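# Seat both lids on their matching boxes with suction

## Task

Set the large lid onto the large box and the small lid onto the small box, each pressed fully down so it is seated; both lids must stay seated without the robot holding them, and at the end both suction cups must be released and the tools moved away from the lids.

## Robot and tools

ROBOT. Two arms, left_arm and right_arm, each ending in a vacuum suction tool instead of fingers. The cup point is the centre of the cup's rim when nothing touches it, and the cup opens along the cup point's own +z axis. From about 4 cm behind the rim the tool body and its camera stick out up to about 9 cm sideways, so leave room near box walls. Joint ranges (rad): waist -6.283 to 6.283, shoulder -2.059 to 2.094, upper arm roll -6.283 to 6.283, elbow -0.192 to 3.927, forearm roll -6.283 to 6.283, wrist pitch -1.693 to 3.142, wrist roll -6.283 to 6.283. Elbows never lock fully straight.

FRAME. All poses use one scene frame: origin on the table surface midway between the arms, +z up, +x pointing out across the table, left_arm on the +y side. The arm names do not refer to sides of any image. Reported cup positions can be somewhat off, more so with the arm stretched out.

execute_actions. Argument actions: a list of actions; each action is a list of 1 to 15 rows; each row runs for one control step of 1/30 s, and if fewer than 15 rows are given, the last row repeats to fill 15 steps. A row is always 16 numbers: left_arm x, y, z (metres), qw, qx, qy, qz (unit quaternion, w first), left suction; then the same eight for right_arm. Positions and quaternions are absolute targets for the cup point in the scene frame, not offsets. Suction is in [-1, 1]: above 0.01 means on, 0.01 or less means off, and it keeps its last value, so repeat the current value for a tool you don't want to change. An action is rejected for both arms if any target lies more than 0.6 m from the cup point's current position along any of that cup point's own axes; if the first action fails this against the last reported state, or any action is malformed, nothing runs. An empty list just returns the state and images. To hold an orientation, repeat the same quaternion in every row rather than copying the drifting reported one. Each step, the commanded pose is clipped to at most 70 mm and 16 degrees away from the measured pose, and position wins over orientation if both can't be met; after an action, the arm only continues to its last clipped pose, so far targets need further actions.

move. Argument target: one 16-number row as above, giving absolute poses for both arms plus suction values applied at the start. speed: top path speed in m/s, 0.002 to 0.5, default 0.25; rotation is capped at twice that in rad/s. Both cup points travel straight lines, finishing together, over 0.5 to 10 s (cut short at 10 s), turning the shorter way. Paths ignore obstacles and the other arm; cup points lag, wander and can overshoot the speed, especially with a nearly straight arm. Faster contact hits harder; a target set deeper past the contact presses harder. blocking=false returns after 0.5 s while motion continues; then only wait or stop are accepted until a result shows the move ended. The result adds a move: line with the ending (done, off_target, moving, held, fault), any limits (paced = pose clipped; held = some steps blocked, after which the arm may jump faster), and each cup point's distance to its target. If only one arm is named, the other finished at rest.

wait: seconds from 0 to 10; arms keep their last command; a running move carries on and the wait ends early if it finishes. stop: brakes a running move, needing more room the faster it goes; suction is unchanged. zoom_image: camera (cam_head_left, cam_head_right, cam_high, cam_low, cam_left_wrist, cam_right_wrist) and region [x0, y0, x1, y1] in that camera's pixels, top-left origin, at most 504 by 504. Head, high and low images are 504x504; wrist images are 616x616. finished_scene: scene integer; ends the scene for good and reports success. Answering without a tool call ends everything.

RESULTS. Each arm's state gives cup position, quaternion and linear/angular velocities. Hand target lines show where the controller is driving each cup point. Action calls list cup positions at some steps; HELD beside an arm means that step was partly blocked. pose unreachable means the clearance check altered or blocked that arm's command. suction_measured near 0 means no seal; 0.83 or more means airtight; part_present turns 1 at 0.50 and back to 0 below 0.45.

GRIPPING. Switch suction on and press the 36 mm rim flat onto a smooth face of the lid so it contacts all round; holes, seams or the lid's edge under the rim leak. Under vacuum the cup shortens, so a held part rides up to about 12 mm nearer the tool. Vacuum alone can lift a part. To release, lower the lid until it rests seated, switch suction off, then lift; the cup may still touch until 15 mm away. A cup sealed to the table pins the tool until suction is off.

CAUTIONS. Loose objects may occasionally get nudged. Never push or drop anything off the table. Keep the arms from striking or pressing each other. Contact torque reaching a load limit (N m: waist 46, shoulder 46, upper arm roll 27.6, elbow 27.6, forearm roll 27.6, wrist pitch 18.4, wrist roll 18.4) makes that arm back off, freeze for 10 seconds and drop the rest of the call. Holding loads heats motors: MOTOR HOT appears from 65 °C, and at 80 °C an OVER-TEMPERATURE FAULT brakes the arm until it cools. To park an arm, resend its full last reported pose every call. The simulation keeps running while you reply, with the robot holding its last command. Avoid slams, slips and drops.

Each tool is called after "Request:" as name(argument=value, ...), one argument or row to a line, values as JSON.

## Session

Request:
execute_actions(
  actions=[],
)

Scene clock: 0.00 s.
left_arm: end_effector_position=(+0.3543, +0.4478, +0.2446) suction_measured=0.01 part_present=0 end_effector_quat_wxyz=(+0.003, -0.354, +0.935, +0.001) end_effector_velocity=(+0.000, +0.000, +0.001) end_effector_angular_velocity=(+0.000, -0.001, +0.001) | right_arm: end_effector_position=(+0.3643, -0.3513, +0.2431) suction_measured=0.00 part_present=0 end_effector_quat_wxyz=(-0.001, +0.172, +0.985, +0.001) end_effector_velocity=(+0.000, +0.000, -0.000) end_effector_angular_velocity=(-0.000, -0.000, -0.000)
Joint positions: left_arm=[-0.002 -0.251 -0.003  0.921  0.003  1.167  1.832] | right_arm=[-0.001 -0.25  -0.003  0.919  0.002  1.17   2.879]
Joint velocities: left_arm=[ 0.    -0.001  0.001  0.001  0.     0.    -0.   ] | right_arm=[ 0.     0.001  0.    -0.    -0.    -0.002  0.   ]
Motor temperatures (°C, as the motors report them): left_arm=[38 34 36 38 42 39 42] | right_arm=[36 38 37 40 39 38 35]
Hand target (left_arm): +0.354, +0.448, +0.245; +0.003, -0.354, +0.935, +0.001
Hand target (right_arm): +0.364, -0.351, +0.243; -0.001, +0.172, +0.985, +0.001

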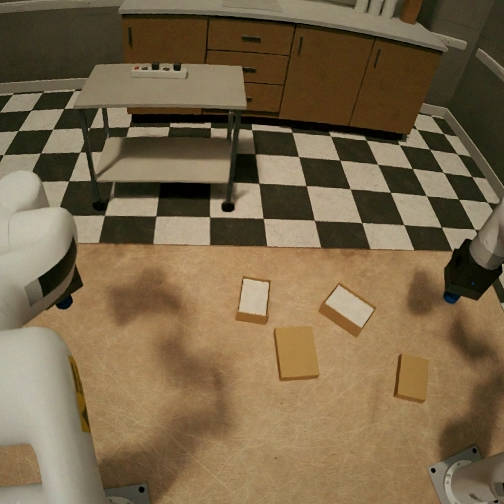

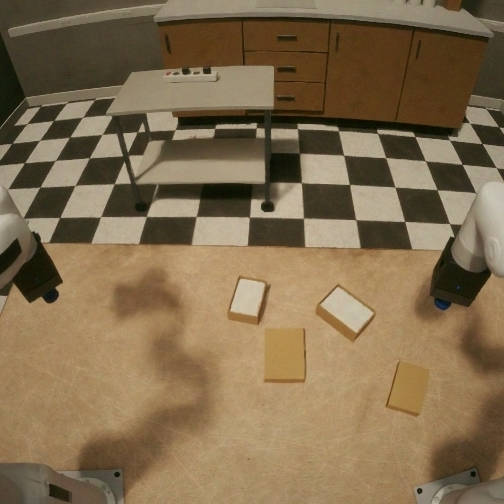

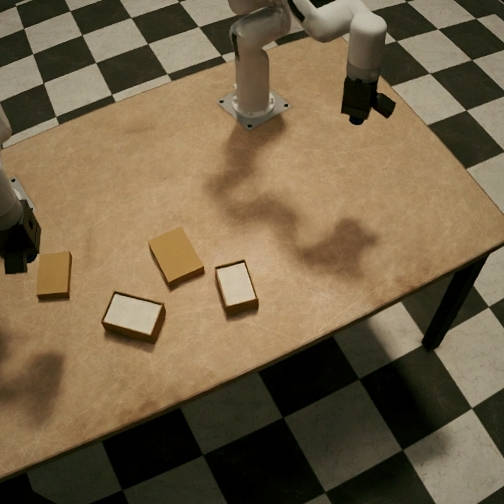

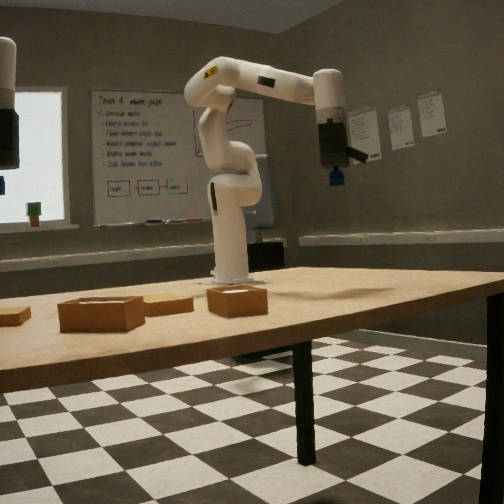

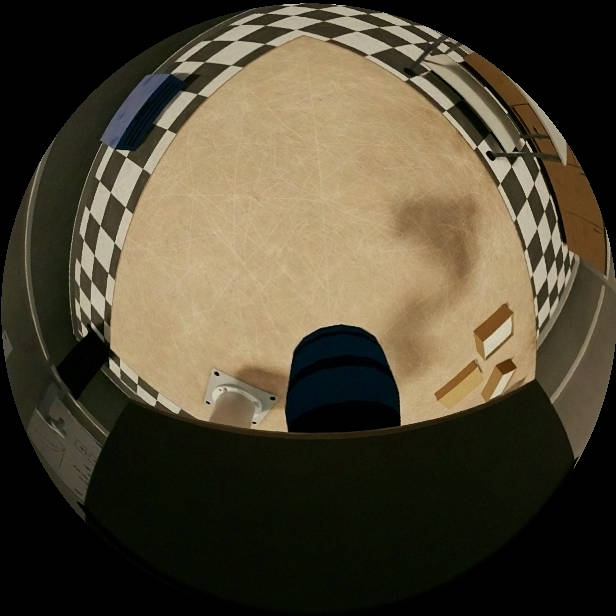

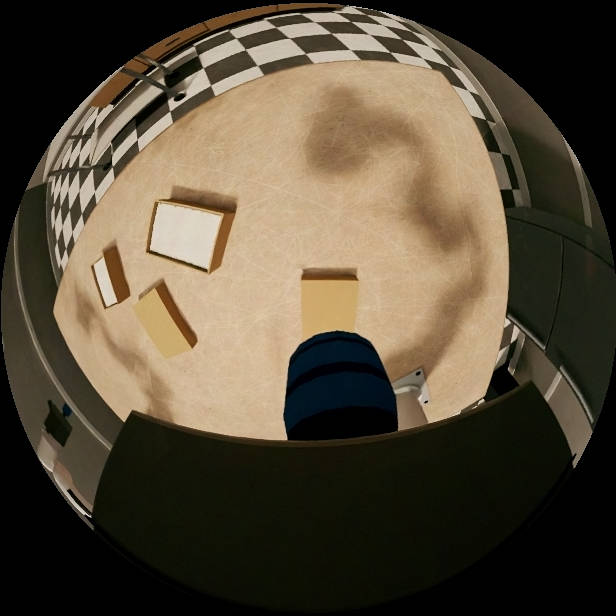

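Request:
zoom_image(
  camera="cam_right_wrist",
  region=[80, 180, 260, 370],
)

Request:
zoom_image(
  camera="cam_right_wrist",
  region=[270, 250, 400, 360],
)

Request:
zoom_image(
  camera="cam_head_left",
  region=[210, 260, 450, 420],
)

Request:
zoom_image(
  camera="cam_low",
  region=[0, 260, 280, 360],
)

Region (80, 180, 260, 370) of cam_right_wrist's 616x616 image, scaled by 2.653, with more detail than that image has; it fills the left 477 columns of this view, and the rest is white.

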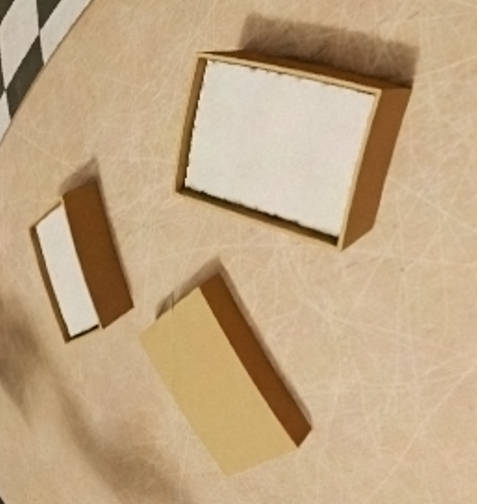

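Region (270, 250, 400, 360) of cam_right_wrist's 616x616 image, scaled by 3.877, with more detail than that image has; it fills the top 426 rows of this view, and the rest is white.

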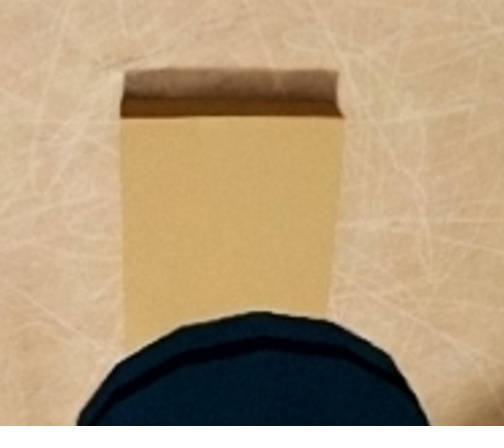

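Region (210, 260, 450, 420) of cam_head_left's 504x504 image, scaled by 2.100, with more detail than that image has.

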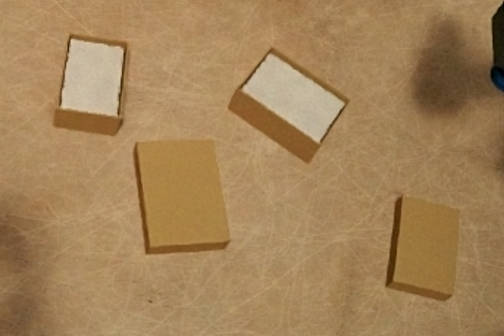

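Region (0, 260, 280, 360) of cam_low's 504x504 image, scaled by 1.800, with more detail than that image has; it fills the top 180 rows of this view, and the rest is white.

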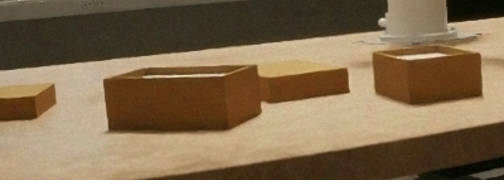

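Request:
move(
  target=[0.3543,0.4478,0.2446,0,-0.354,0.935,0,0, 0.267,-0.338,0.04,0,0.172,0.985,0,1],
  speed=0.35,
)

Request:
move(
  target=[0.3543,0.4478,0.2446,0,-0.354,0.935,0,0, 0.267,-0.338,0.020,0,0.172,0.985,0,1],
  speed=0.07,
)

Scene clock: 3.53 s.
left_arm: end_effector_position=(+0.3543, +0.4478, +0.2446) suction_measured=0.01 part_present=0 end_effector_quat_wxyz=(-0.000, -0.354, +0.935, +0.000) end_effector_velocity=(+0.000, +0.000, +0.000) end_effector_angular_velocity=(+0.000, -0.001, +0.000) | right_arm: end_effector_position=(+0.2672, -0.3379, +0.0405) suction_measured=0.00 part_present=0 end_effector_quat_wxyz=(+0.000, +0.173, +0.985, -0.000) end_effector_velocity=(-0.001, -0.000, -0.003) end_effector_angular_velocity=(-0.001, +0.003, -0.001)
Joint positions: left_arm=[-0.002 -0.247 -0.002  0.926 -0.     1.173  1.834] | right_arm=[ 0.043 -0.168  0.058  0.32   0.018  0.488  2.968]
Joint velocities: left_arm=[ 0. -0.  0.  0. -0. -0.  0.] | right_arm=[-0.     0.008  0.001 -0.002 -0.    -0.008  0.002]
Motor temperatures (°C, as the motors report them): left_arm=[38 34 36 39 42 39 42] | right_arm=[36 38 37 40 39 38 35]
Hand target (left_arm): +0.354, +0.448, +0.245; -0.000, -0.354, +0.935, +0.000
Hand target (right_arm): +0.267, -0.338, +0.040; +0.000, +0.173, +0.985, -0.001
Off the commanded pose (left_arm): 0.000 m, 0 deg.
Off the commanded pose (right_arm): 0.001 m, 0 deg.
move: done

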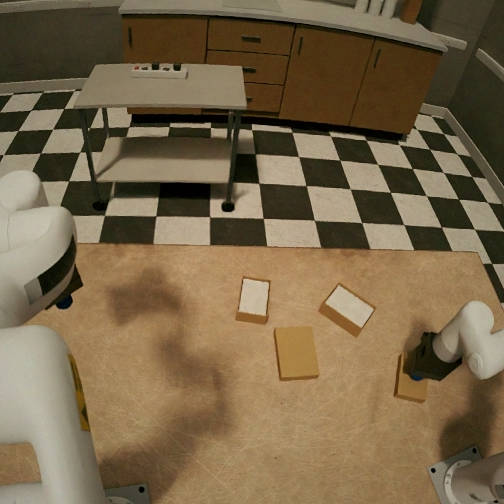

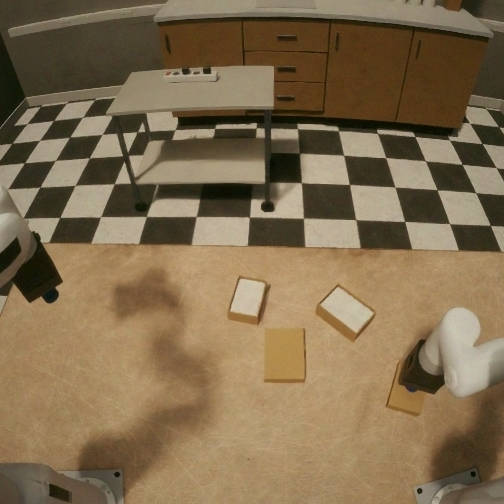

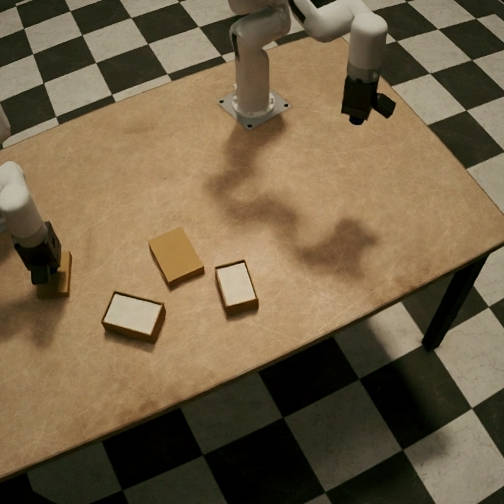

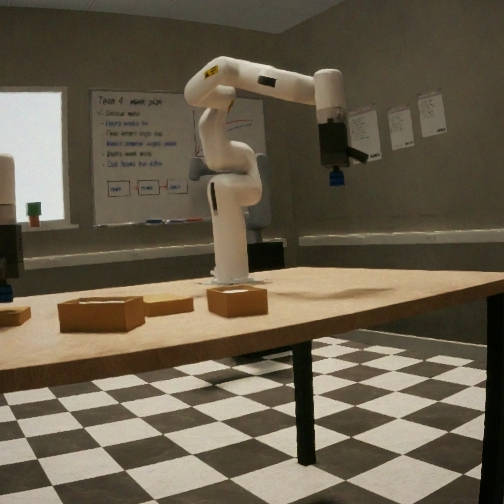

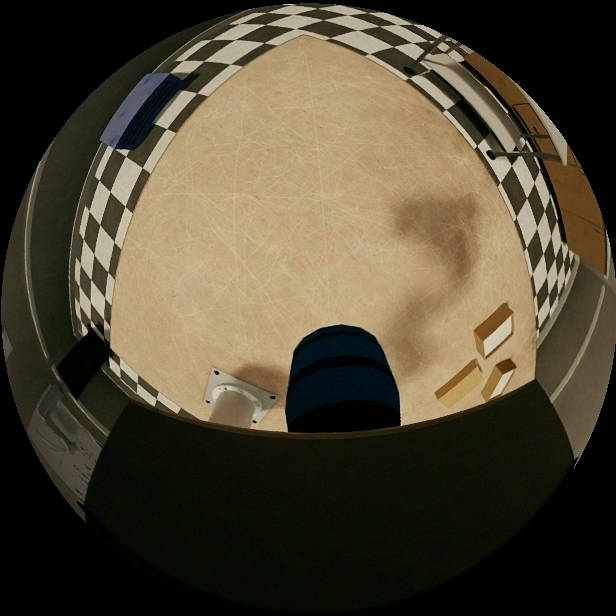

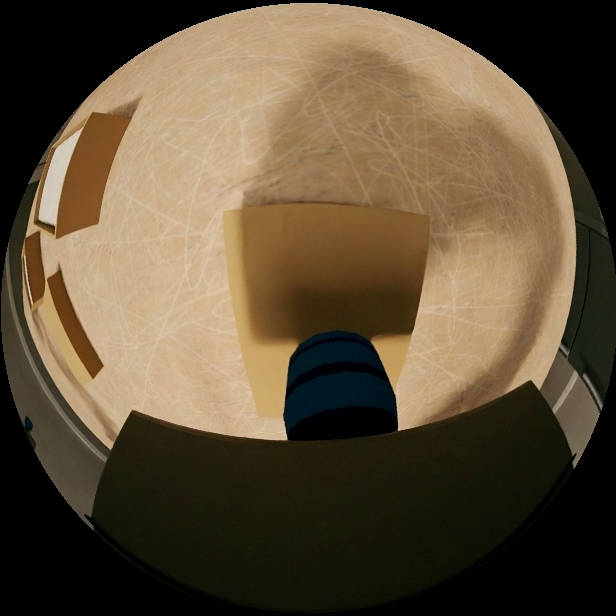

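Scene clock: 4.37 s.
left_arm: end_effector_position=(+0.3543, +0.4478, +0.2446) suction_measured=0.01 part_present=0 end_effector_quat_wxyz=(-0.000, -0.354, +0.935, -0.000) end_effector_velocity=(-0.000, -0.000, -0.000) end_effector_angular_velocity=(+0.000, +0.000, +0.000) | right_arm: end_effector_position=(+0.2671, -0.3381, +0.0202) suction_measured=0.90 part_present=1 end_effector_quat_wxyz=(+0.000, +0.172, +0.985, -0.000) end_effector_velocity=(-0.000, -0.000, -0.002) end_effector_angular_velocity=(+0.000, +0.001, -0.002)
Joint positions: left_arm=[-0.002 -0.247 -0.002  0.926 -0.     1.173  1.834] | right_arm=[ 0.04  -0.087  0.058  0.313  0.012  0.4    2.971]
Joint velocities: left_arm=[ 0.001 -0.    -0.    -0.001  0.    -0.    -0.   ] | right_arm=[-0.     0.007 -0.001  0.     0.001 -0.006  0.001]
Motor temperatures (°C, as the motors report them): left_arm=[38 34 36 39 42 39 42] | right_arm=[36 38 37 41 39 38 35]
Hand target (left_arm): +0.354, +0.448, +0.245; +0.000, -0.354, +0.935, +0.000
Hand target (right_arm): +0.267, -0.338, +0.020; +0.000, +0.172, +0.985, -0.000
Off the commanded pose (left_arm): 0.000 m, 0 deg.
Off the commanded pose (right_arm): 0.000 m, 0 deg.
move: done

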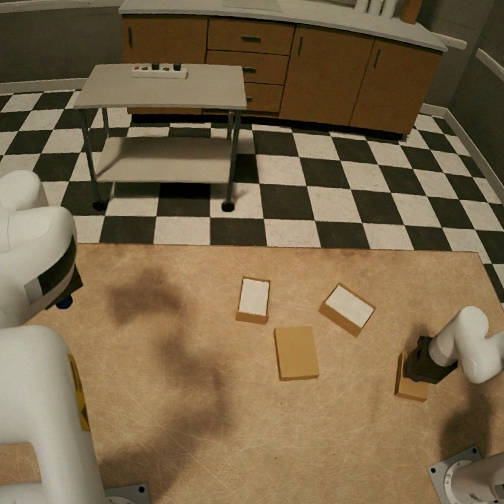

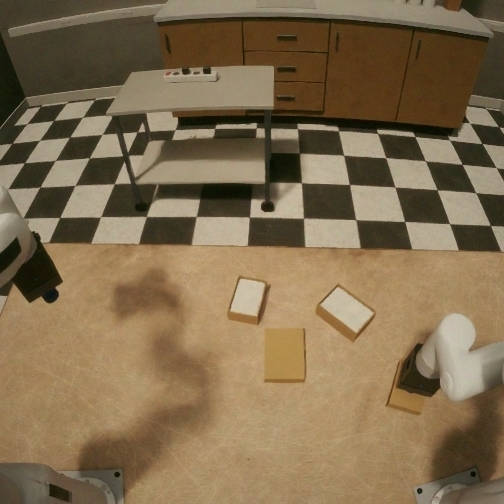

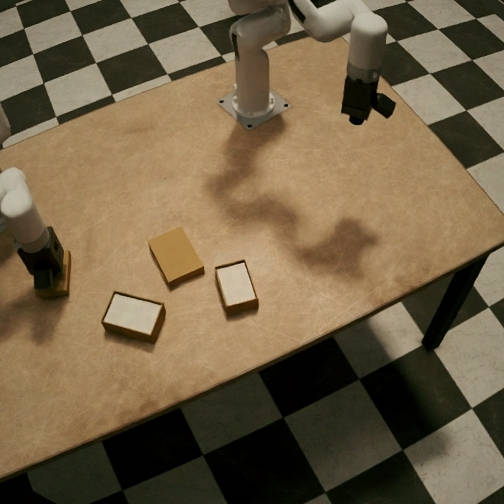

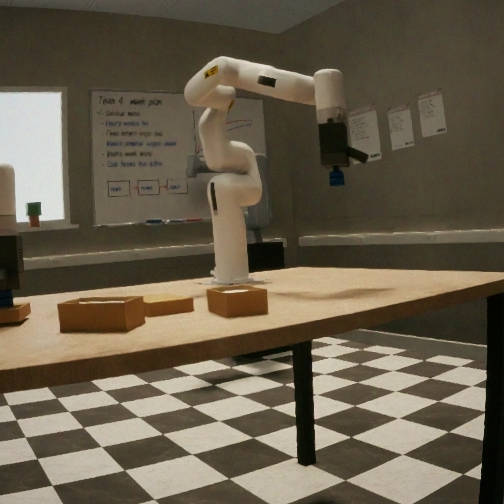

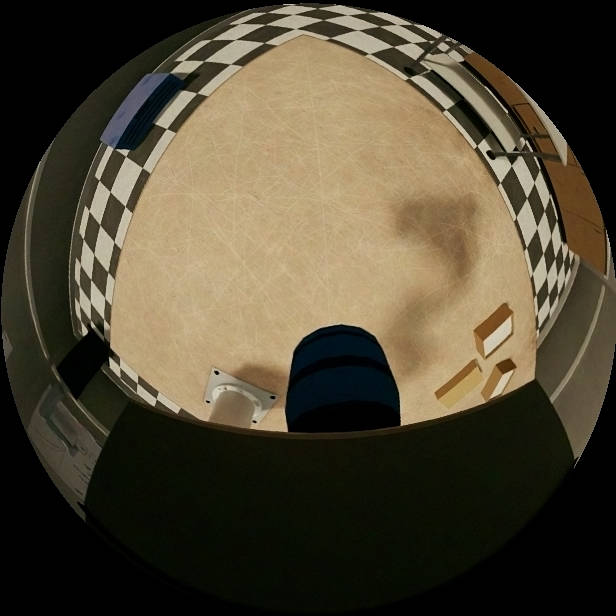

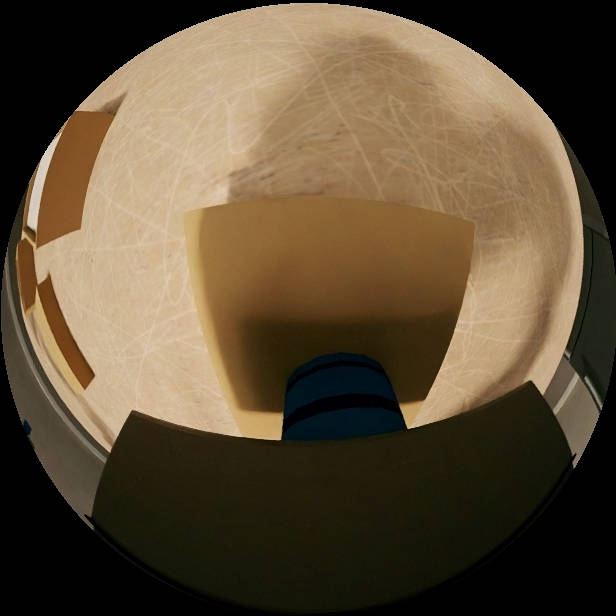

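Request:
move(
  target=[0.33,0.45,0.17,0,-0.3827,0.9239,0,0, 0.21,0.16,0.10,0,0.3827,0.9239,0,1],
  speed=0.4,
)

Request:
move(
  target=[0.33,0.45,0.17,0,-0.3827,0.9239,0,0, 0.21,0.16,0.018,0,0.3827,0.9239,0,1],
  speed=0.18,
)

Request:
zoom_image(
  camera="cam_low",
  region=[140, 240, 260, 320],
)

Scene clock: 6.97 s.
left_arm: end_effector_position=(+0.3302, +0.4501, +0.1700) suction_measured=0.01 part_present=0 end_effector_quat_wxyz=(-0.000, -0.382, +0.924, -0.000) end_effector_velocity=(-0.000, -0.000, +0.000) end_effector_angular_velocity=(+0.000, +0.000, -0.001) | right_arm: end_effector_position=(+0.2121, +0.1597, +0.0997) suction_measured=0.98 part_present=1 end_effector_quat_wxyz=(+0.001, +0.382, +0.924, -0.000) end_effector_velocity=(-0.001, +0.001, -0.001) end_effector_angular_velocity=(-0.016, +0.006, +0.001)
Joint positions: left_arm=[ 0.012 -0.251  0.003  0.7    0.001  0.951  1.791] | right_arm=[ 0.701  0.695  0.402  1.694 -0.294  1.059  4.486]
Joint velocities: left_arm=[-0.    -0.    -0.001 -0.    -0.     0.     0.   ] | right_arm=[ 0.01   0.018 -0.003  0.031 -0.     0.03  -0.001]
Motor temperatures (°C, as the motors report them): left_arm=[38 34 36 39 42 39 42] | right_arm=[36 38 37 41 39 38 35]
Hand target (left_arm): +0.330, +0.450, +0.170; -0.000, -0.382, +0.924, -0.000
Hand target (right_arm): +0.212, +0.160, +0.100; +0.001, +0.382, +0.924, -0.001
Off the commanded pose (left_arm): 0.000 m, 0 deg.
Off the commanded pose (right_arm): 0.002 m, 0 deg.
move: done; limits=paced

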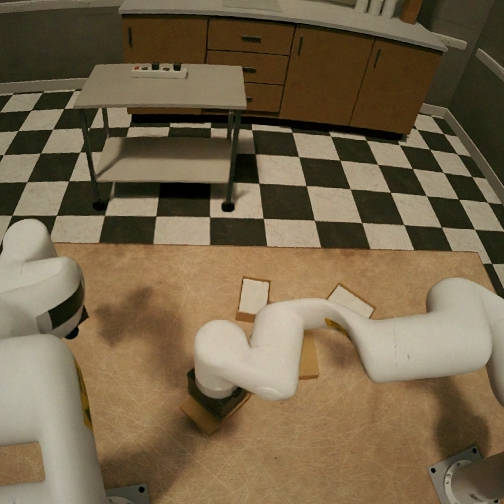

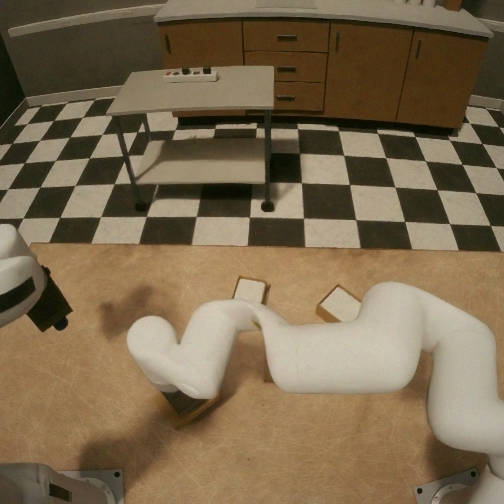

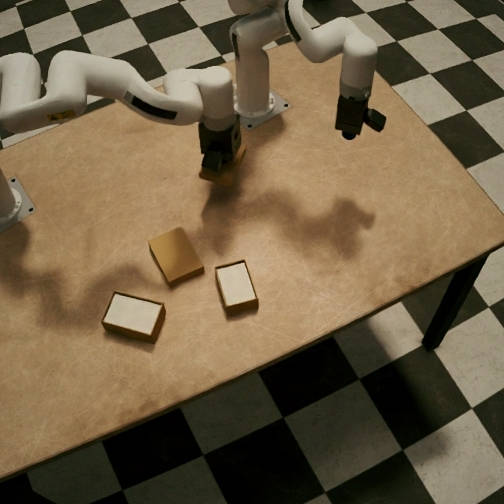

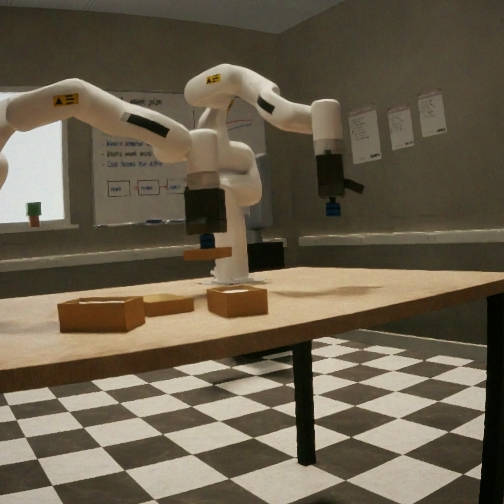

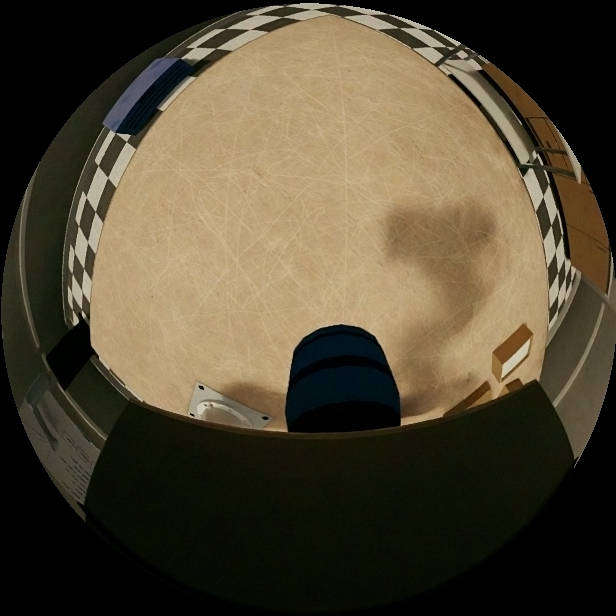

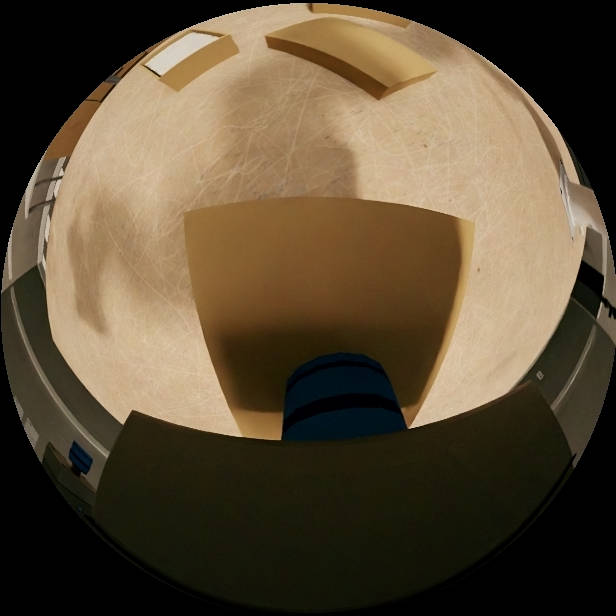

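Scene clock: 7.90 s.
left_arm: end_effector_position=(+0.3300, +0.4500, +0.1700) suction_measured=0.01 part_present=0 end_effector_quat_wxyz=(-0.000, -0.383, +0.924, +0.000) end_effector_velocity=(+0.000, +0.000, +0.000) end_effector_angular_velocity=(-0.000, -0.000, +0.000) | right_arm: end_effector_position=(+0.2102, +0.1603, +0.0188) suction_measured=0.98 part_present=1 end_effector_quat_wxyz=(+0.000, +0.383, +0.924, +0.001) end_effector_velocity=(-0.000, -0.003, -0.006) end_effector_angular_velocity=(-0.010, +0.003, -0.001)
Joint positions: left_arm=[ 0.012 -0.252  0.003  0.7    0.001  0.951  1.79 ] | right_arm=[ 0.719  0.813  0.369  1.649 -0.342  0.898  4.519]
Joint velocities: left_arm=[-0.     0.     0.001  0.001  0.     0.     0.   ] | right_arm=[ 0.001  0.008 -0.003 -0.003 -0.001 -0.001  0.001]
Motor temperatures (°C, as the motors report them): left_arm=[38 34 36 40 42 39 42] | right_arm=[36 38 37 41 39 38 35]
Hand target (left_arm): +0.330, +0.450, +0.170; +0.000, -0.383, +0.924, +0.000
Hand target (right_arm): +0.210, +0.160, +0.018; +0.000, +0.383, +0.924, -0.000
Off the commanded pose (left_arm): 0.000 m, 0 deg.
Off the commanded pose (right_arm): 0.001 m, 0 deg.
move: done

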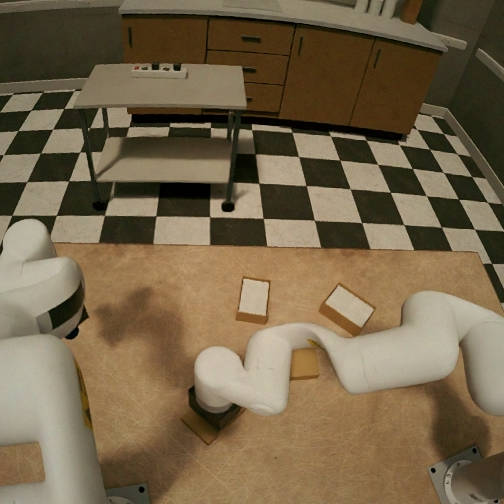

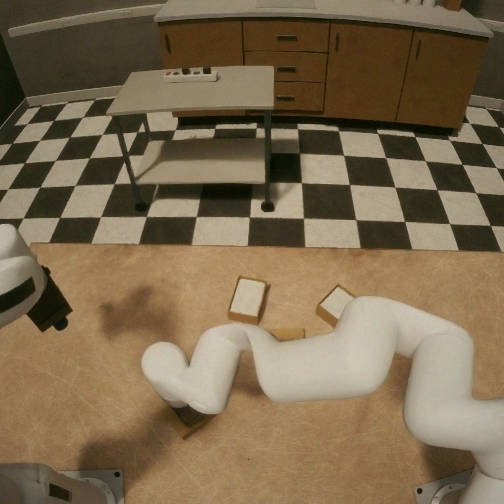

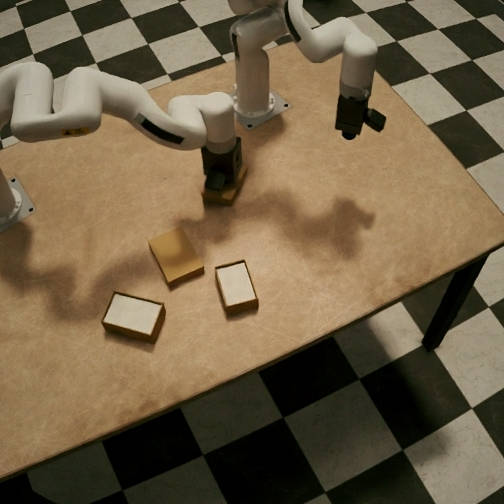

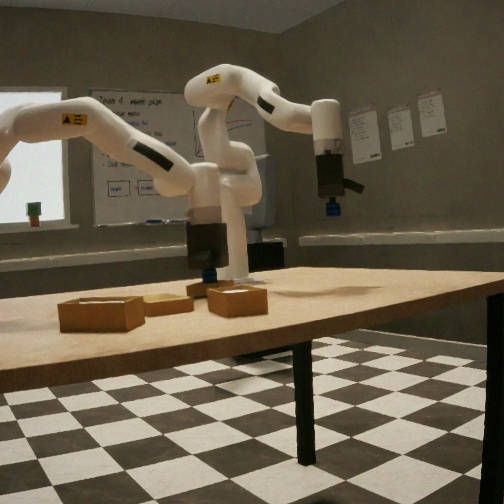

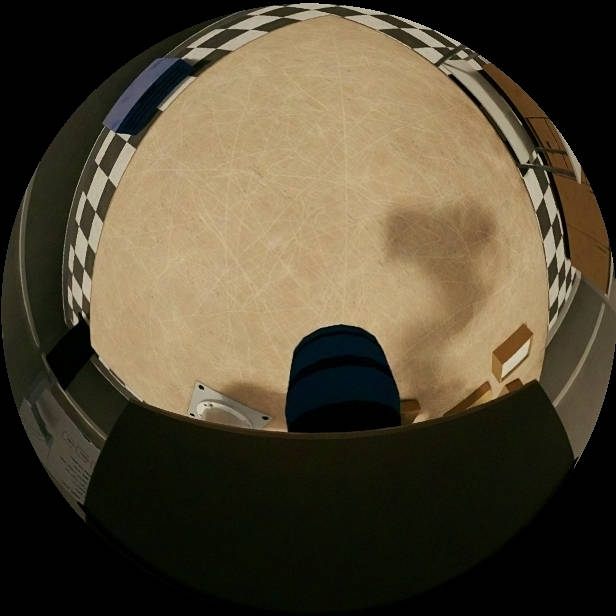

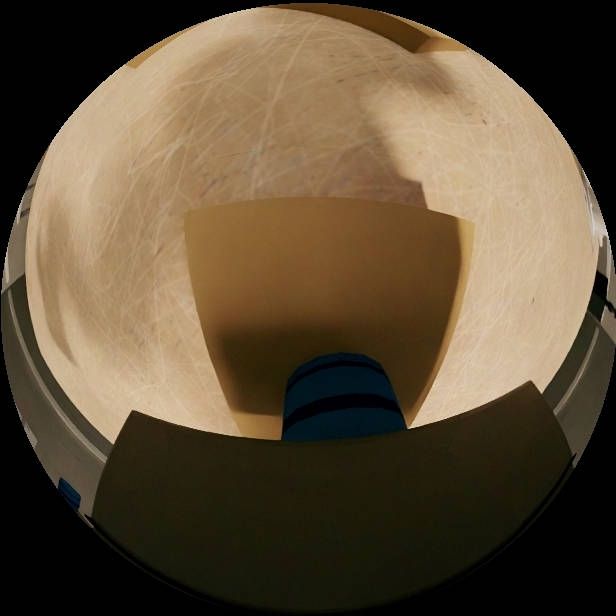

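Region (140, 240, 260, 320) of cam_low's 504x504 image, scaled by 4.200, with more detail than that image has.

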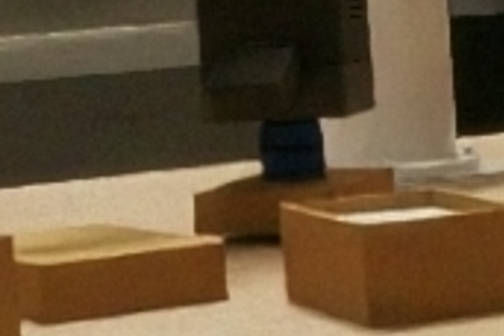

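Request:
execute_actions(
  actions=[
    [[0.33,0.45,0.17,0,-0.3827,0.9239,0,0,0.21,0.16,0.017,0,0.3827,0.9239,0,1],[0.33,0.45,0.17,0,-0.3827,0.9239,0,0,0.21,0.16,0.016,0,0.3827,0.9239,0,1],[0.33,0.45,0.17,0,-0.3827,0.9239,0,0,0.21,0.16,0.015,0,0.3827,0.9239,0,1],[0.33,0.45,0.17,0,-0.3827,0.9239,0,0,0.21,0.16,0.0142,0,0.3827,0.9239,0,1],[0.33,0.45,0.17,0,-0.3827,0.9239,0,0,0.21,0.16,0.0142,0,0.3827,0.9239,0,1],[0.33,0.45,0.17,0,-0.3827,0.9239,0,0,0.21,0.16,0.0142,0,0.3827,0.9239,0,1],[0.33,0.45,0.17,0,-0.3827,0.9239,0,0,0.21,0.16,0.0142,0,0.3827,0.9239,0,1],[0.33,0.45,0.17,0,-0.3827,0.9239,0,0,0.21,0.16,0.0142,0,0.3827,0.9239,0,1],[0.33,0.45,0.17,0,-0.3827,0.9239,0,0,0.21,0.16,0.0142,0,0.3827,0.9239,0,1],[0.33,0.45,0.17,0,-0.3827,0.9239,0,0,0.21,0.16,0.0142,0,0.3827,0.9239,0,1],[0.33,0.45,0.17,0,-0.3827,0.9239,0,0,0.21,0.16,0.0142,0,0.3827,0.9239,0,0]],
    [[0.33,0.45,0.17,0,-0.3827,0.9239,0,0,0.21,0.16,0.016,0,0.3827,0.9239,0,0],[0.33,0.45,0.17,0,-0.3827,0.9239,0,0,0.21,0.16,0.019,0,0.3827,0.9239,0,0],[0.33,0.45,0.17,0,-0.3827,0.9239,0,0,0.21,0.16,0.023,0,0.3827,0.9239,0,0],[0.33,0.45,0.17,0,-0.3827,0.9239,0,0,0.21,0.16,0.027,0,0.3827,0.9239,0,0],[0.33,0.45,0.17,0,-0.3827,0.9239,0,0,0.21,0.16,0.031,0,0.3827,0.9239,0,0],[0.33,0.45,0.17,0,-0.3827,0.9239,0,0,0.21,0.16,0.035,0,0.3827,0.9239,0,0],[0.33,0.45,0.17,0,-0.3827,0.9239,0,0,0.21,0.16,0.038,0,0.3827,0.9239,0,0],[0.33,0.45,0.17,0,-0.3827,0.9239,0,0,0.21,0.16,0.04,0,0.3827,0.9239,0,0]],
  ],
)

Request:
move(
  target=[0.213,0.155,0.07,0,-0.3827,0.9239,0,0, 0.36,-0.047,0.07,0,0.6947,0.7193,0,0],
  speed=0.35,
)

Scene clock: 9.57 s.
left_arm: end_effector_position=(+0.3300, +0.4500, +0.1700) suction_measured=0.01 part_present=0 end_effector_quat_wxyz=(+0.000, -0.383, +0.924, +0.000) end_effector_velocity=(-0.000, +0.000, +0.000) end_effector_angular_velocity=(+0.000, -0.001, +0.000) | right_arm: end_effector_position=(+0.2098, +0.1597, +0.0386) suction_measured=0.00 part_present=0 end_effector_quat_wxyz=(-0.000, +0.383, +0.924, -0.001) end_effector_velocity=(-0.001, -0.002, +0.007) end_effector_angular_velocity=(-0.005, +0.004, +0.001)
Joint positions: left_arm=[ 0.012 -0.252  0.003  0.7    0.001  0.951  1.79 ] | right_arm=[ 0.713  0.78   0.379  1.652 -0.329  0.936  4.512]
Joint velocities: left_arm=[-0.    -0.001  0.    -0.    -0.    -0.     0.   ] | right_arm=[-0.003 -0.013  0.005 -0.     0.006  0.019 -0.004]
Motor temperatures (°C, as the motors report them): left_arm=[38 34 36 40 42 39 42] | right_arm=[36 38 37 41 39 38 35]
Hand target (left_arm): +0.330, +0.450, +0.170; -0.000, -0.383, +0.924, +0.000
Hand target (right_arm): +0.210, +0.160, +0.040; -0.000, +0.383, +0.924, +0.000
Off the commanded pose (left_arm): 0.000 m, 0 deg.
Off the commanded pose (right_arm): 0.001 m, 0 deg.
Step readings (end_effector_position; steps 1 to 15: 1st action; 16 to 30: 2nd action):
0: left_arm (+0.3300, +0.4500, +0.1700) | right_arm (+0.2101, +0.1599, +0.0180)
1: left_arm (+0.3300, +0.4500, +0.1700) | right_arm (+0.2101, +0.1599, +0.0180)
2: left_arm (+0.3300, +0.4500, +0.1700) | right_arm (+0.2101, +0.1600, +0.0179)
4: left_arm (+0.3300, +0.4500, +0.1700) | right_arm (+0.2101, +0.1601, +0.0172)
8: left_arm (+0.3300, +0.4500, +0.1700) | right_arm (+0.2099, +0.1598, +0.0146)
15: left_arm (+0.3300, +0.4500, +0.1700) | right_arm (+0.2108, +0.1624, +0.0180)
16: left_arm (+0.3300, +0.4500, +0.1700) | right_arm (+0.2108, +0.1623, +0.0180)
17: left_arm (+0.3300, +0.4500, +0.1700) | right_arm (+0.2106, +0.1618, +0.0175)
19: left_arm (+0.3300, +0.4500, +0.1700) | right_arm (+0.2104, +0.1610, +0.0183)
23: left_arm (+0.3300, +0.4500, +0.1700) | right_arm (+0.2097, +0.1593, +0.0267)
30: end_effector_position above

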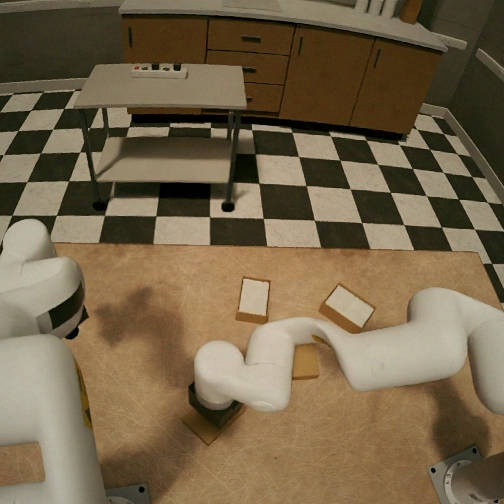

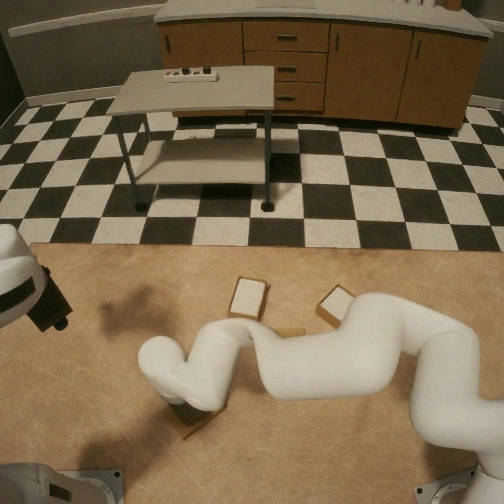

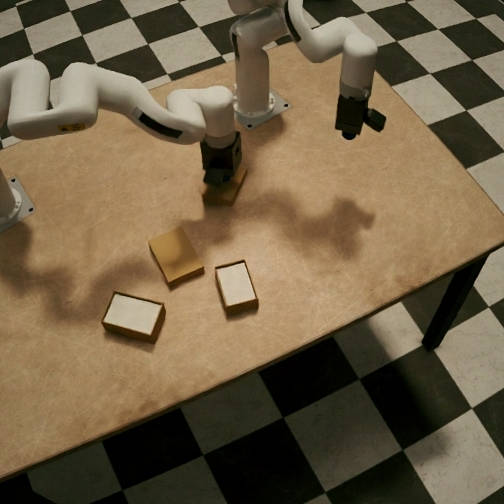

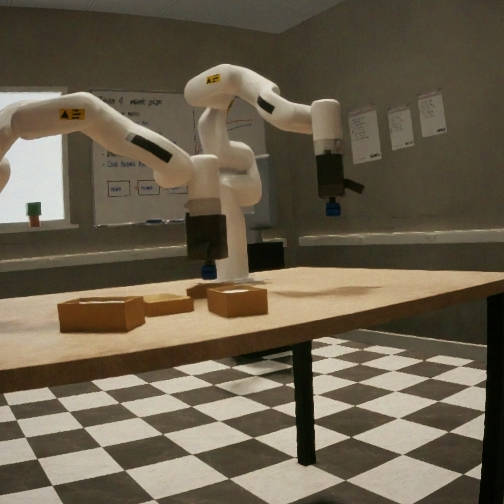

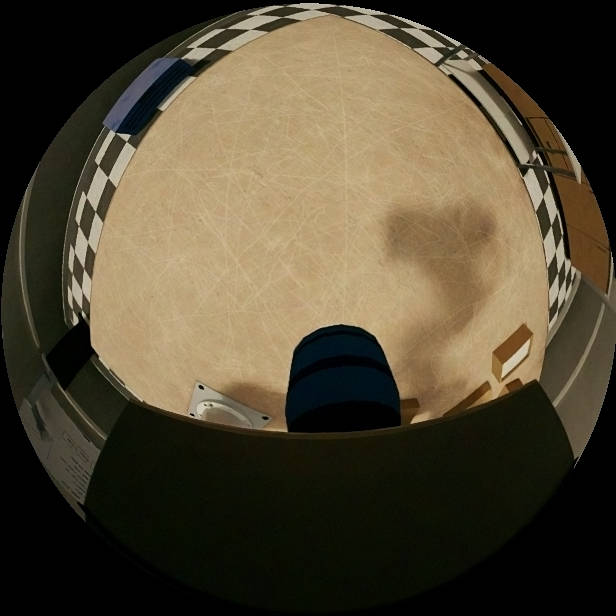

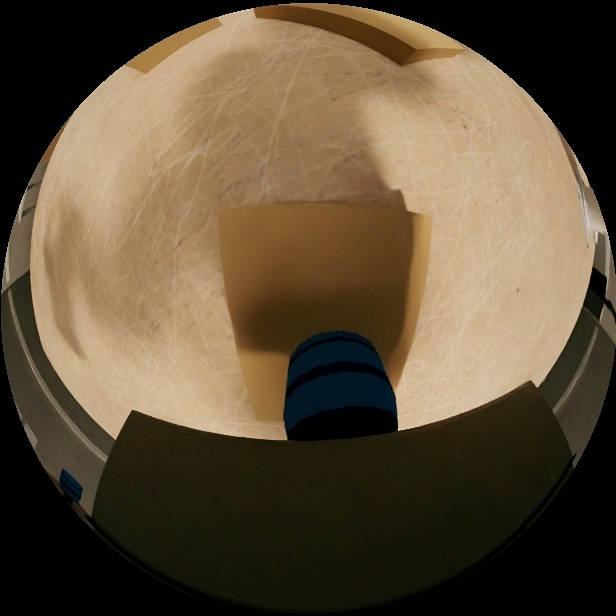

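Scene clock: 11.30 s.
left_arm: end_effector_position=(+0.2119, +0.1547, +0.0699) suction_measured=0.01 part_present=0 end_effector_quat_wxyz=(-0.000, -0.383, +0.924, -0.002) end_effector_velocity=(-0.000, -0.002, -0.001) end_effector_angular_velocity=(+0.005, -0.001, -0.003) | right_arm: end_effector_position=(+0.3591, -0.0472, +0.0701) suction_measured=0.00 part_present=0 end_effector_quat_wxyz=(-0.001, +0.695, +0.719, -0.000) end_effector_velocity=(+0.002, -0.002, -0.001) end_effector_angular_velocity=(-0.000, +0.001, -0.009)
Joint positions: left_arm=[-0.39  -0.233 -0.547  0.41  -0.214  0.616  1.026] | right_arm=[ 0.378  0.423  0.226  1.204 -0.127  0.795  4.747]
Joint velocities: left_arm=[ 0.003  0.01  -0.009  0.005  0.012 -0.003 -0.014] | right_arm=[-0.003  0.001 -0.004  0.     0.002 -0.001  0.001]
Motor temperatures (°C, as the motors report them): left_arm=[38 34 36 40 42 39 42] | right_arm=[36 38 37 42 39 38 35]
Hand target (left_arm): +0.212, +0.154, +0.070; -0.000, -0.382, +0.924, -0.002
Hand target (right_arm): +0.359, -0.047, +0.070; -0.001, +0.695, +0.719, +0.000
Off the commanded pose (left_arm): 0.001 m, 0 deg.
Off the commanded pose (right_arm): 0.001 m, 0 deg.
move: done

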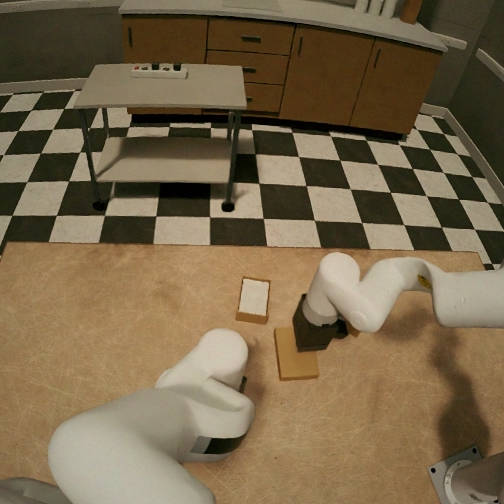

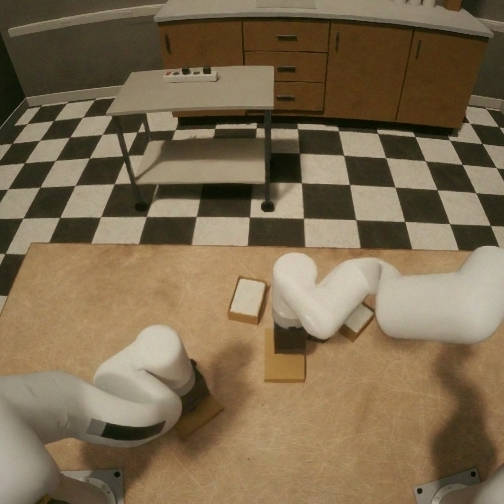

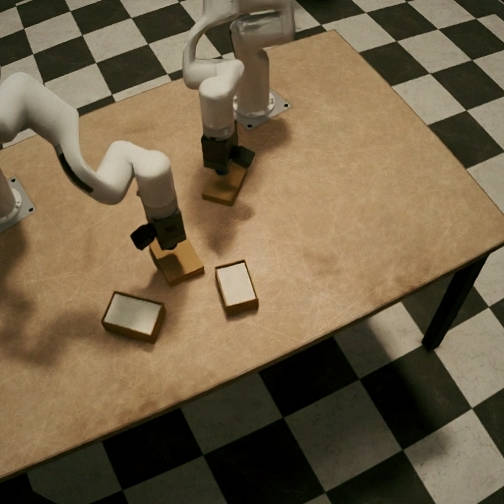

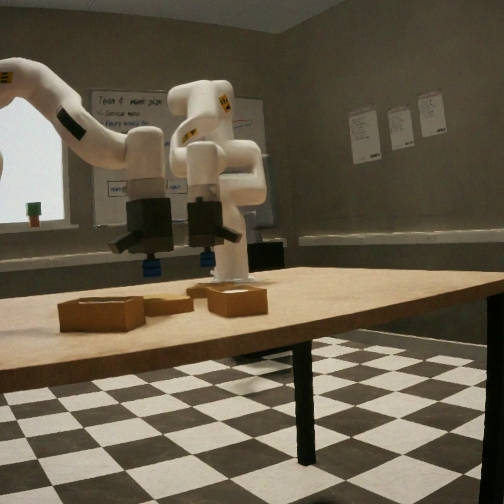

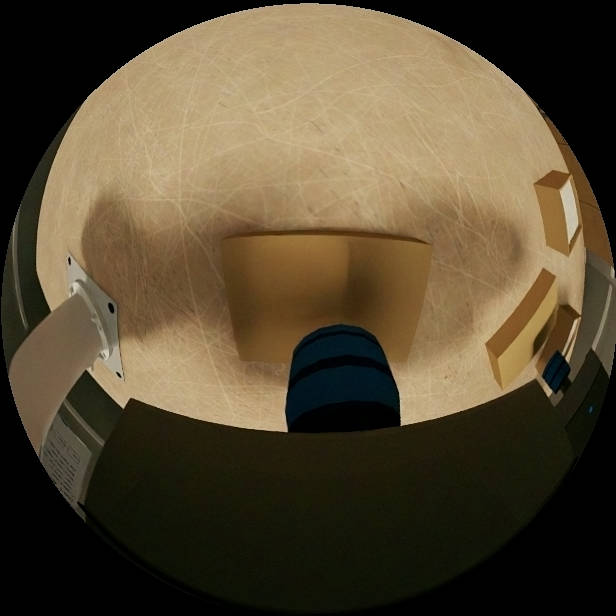

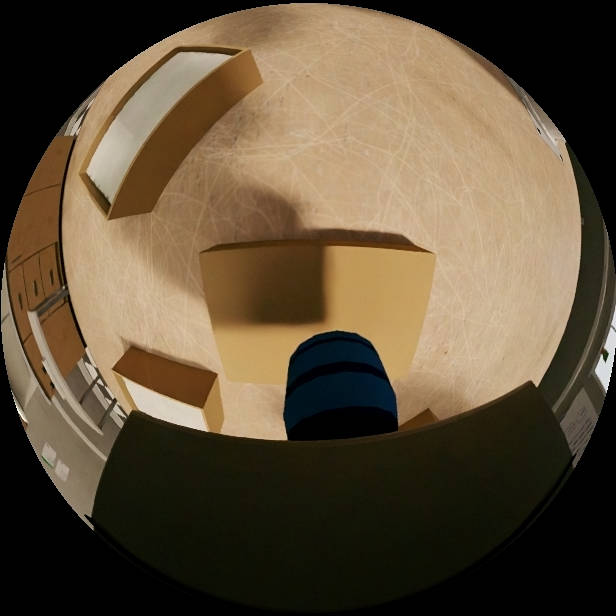

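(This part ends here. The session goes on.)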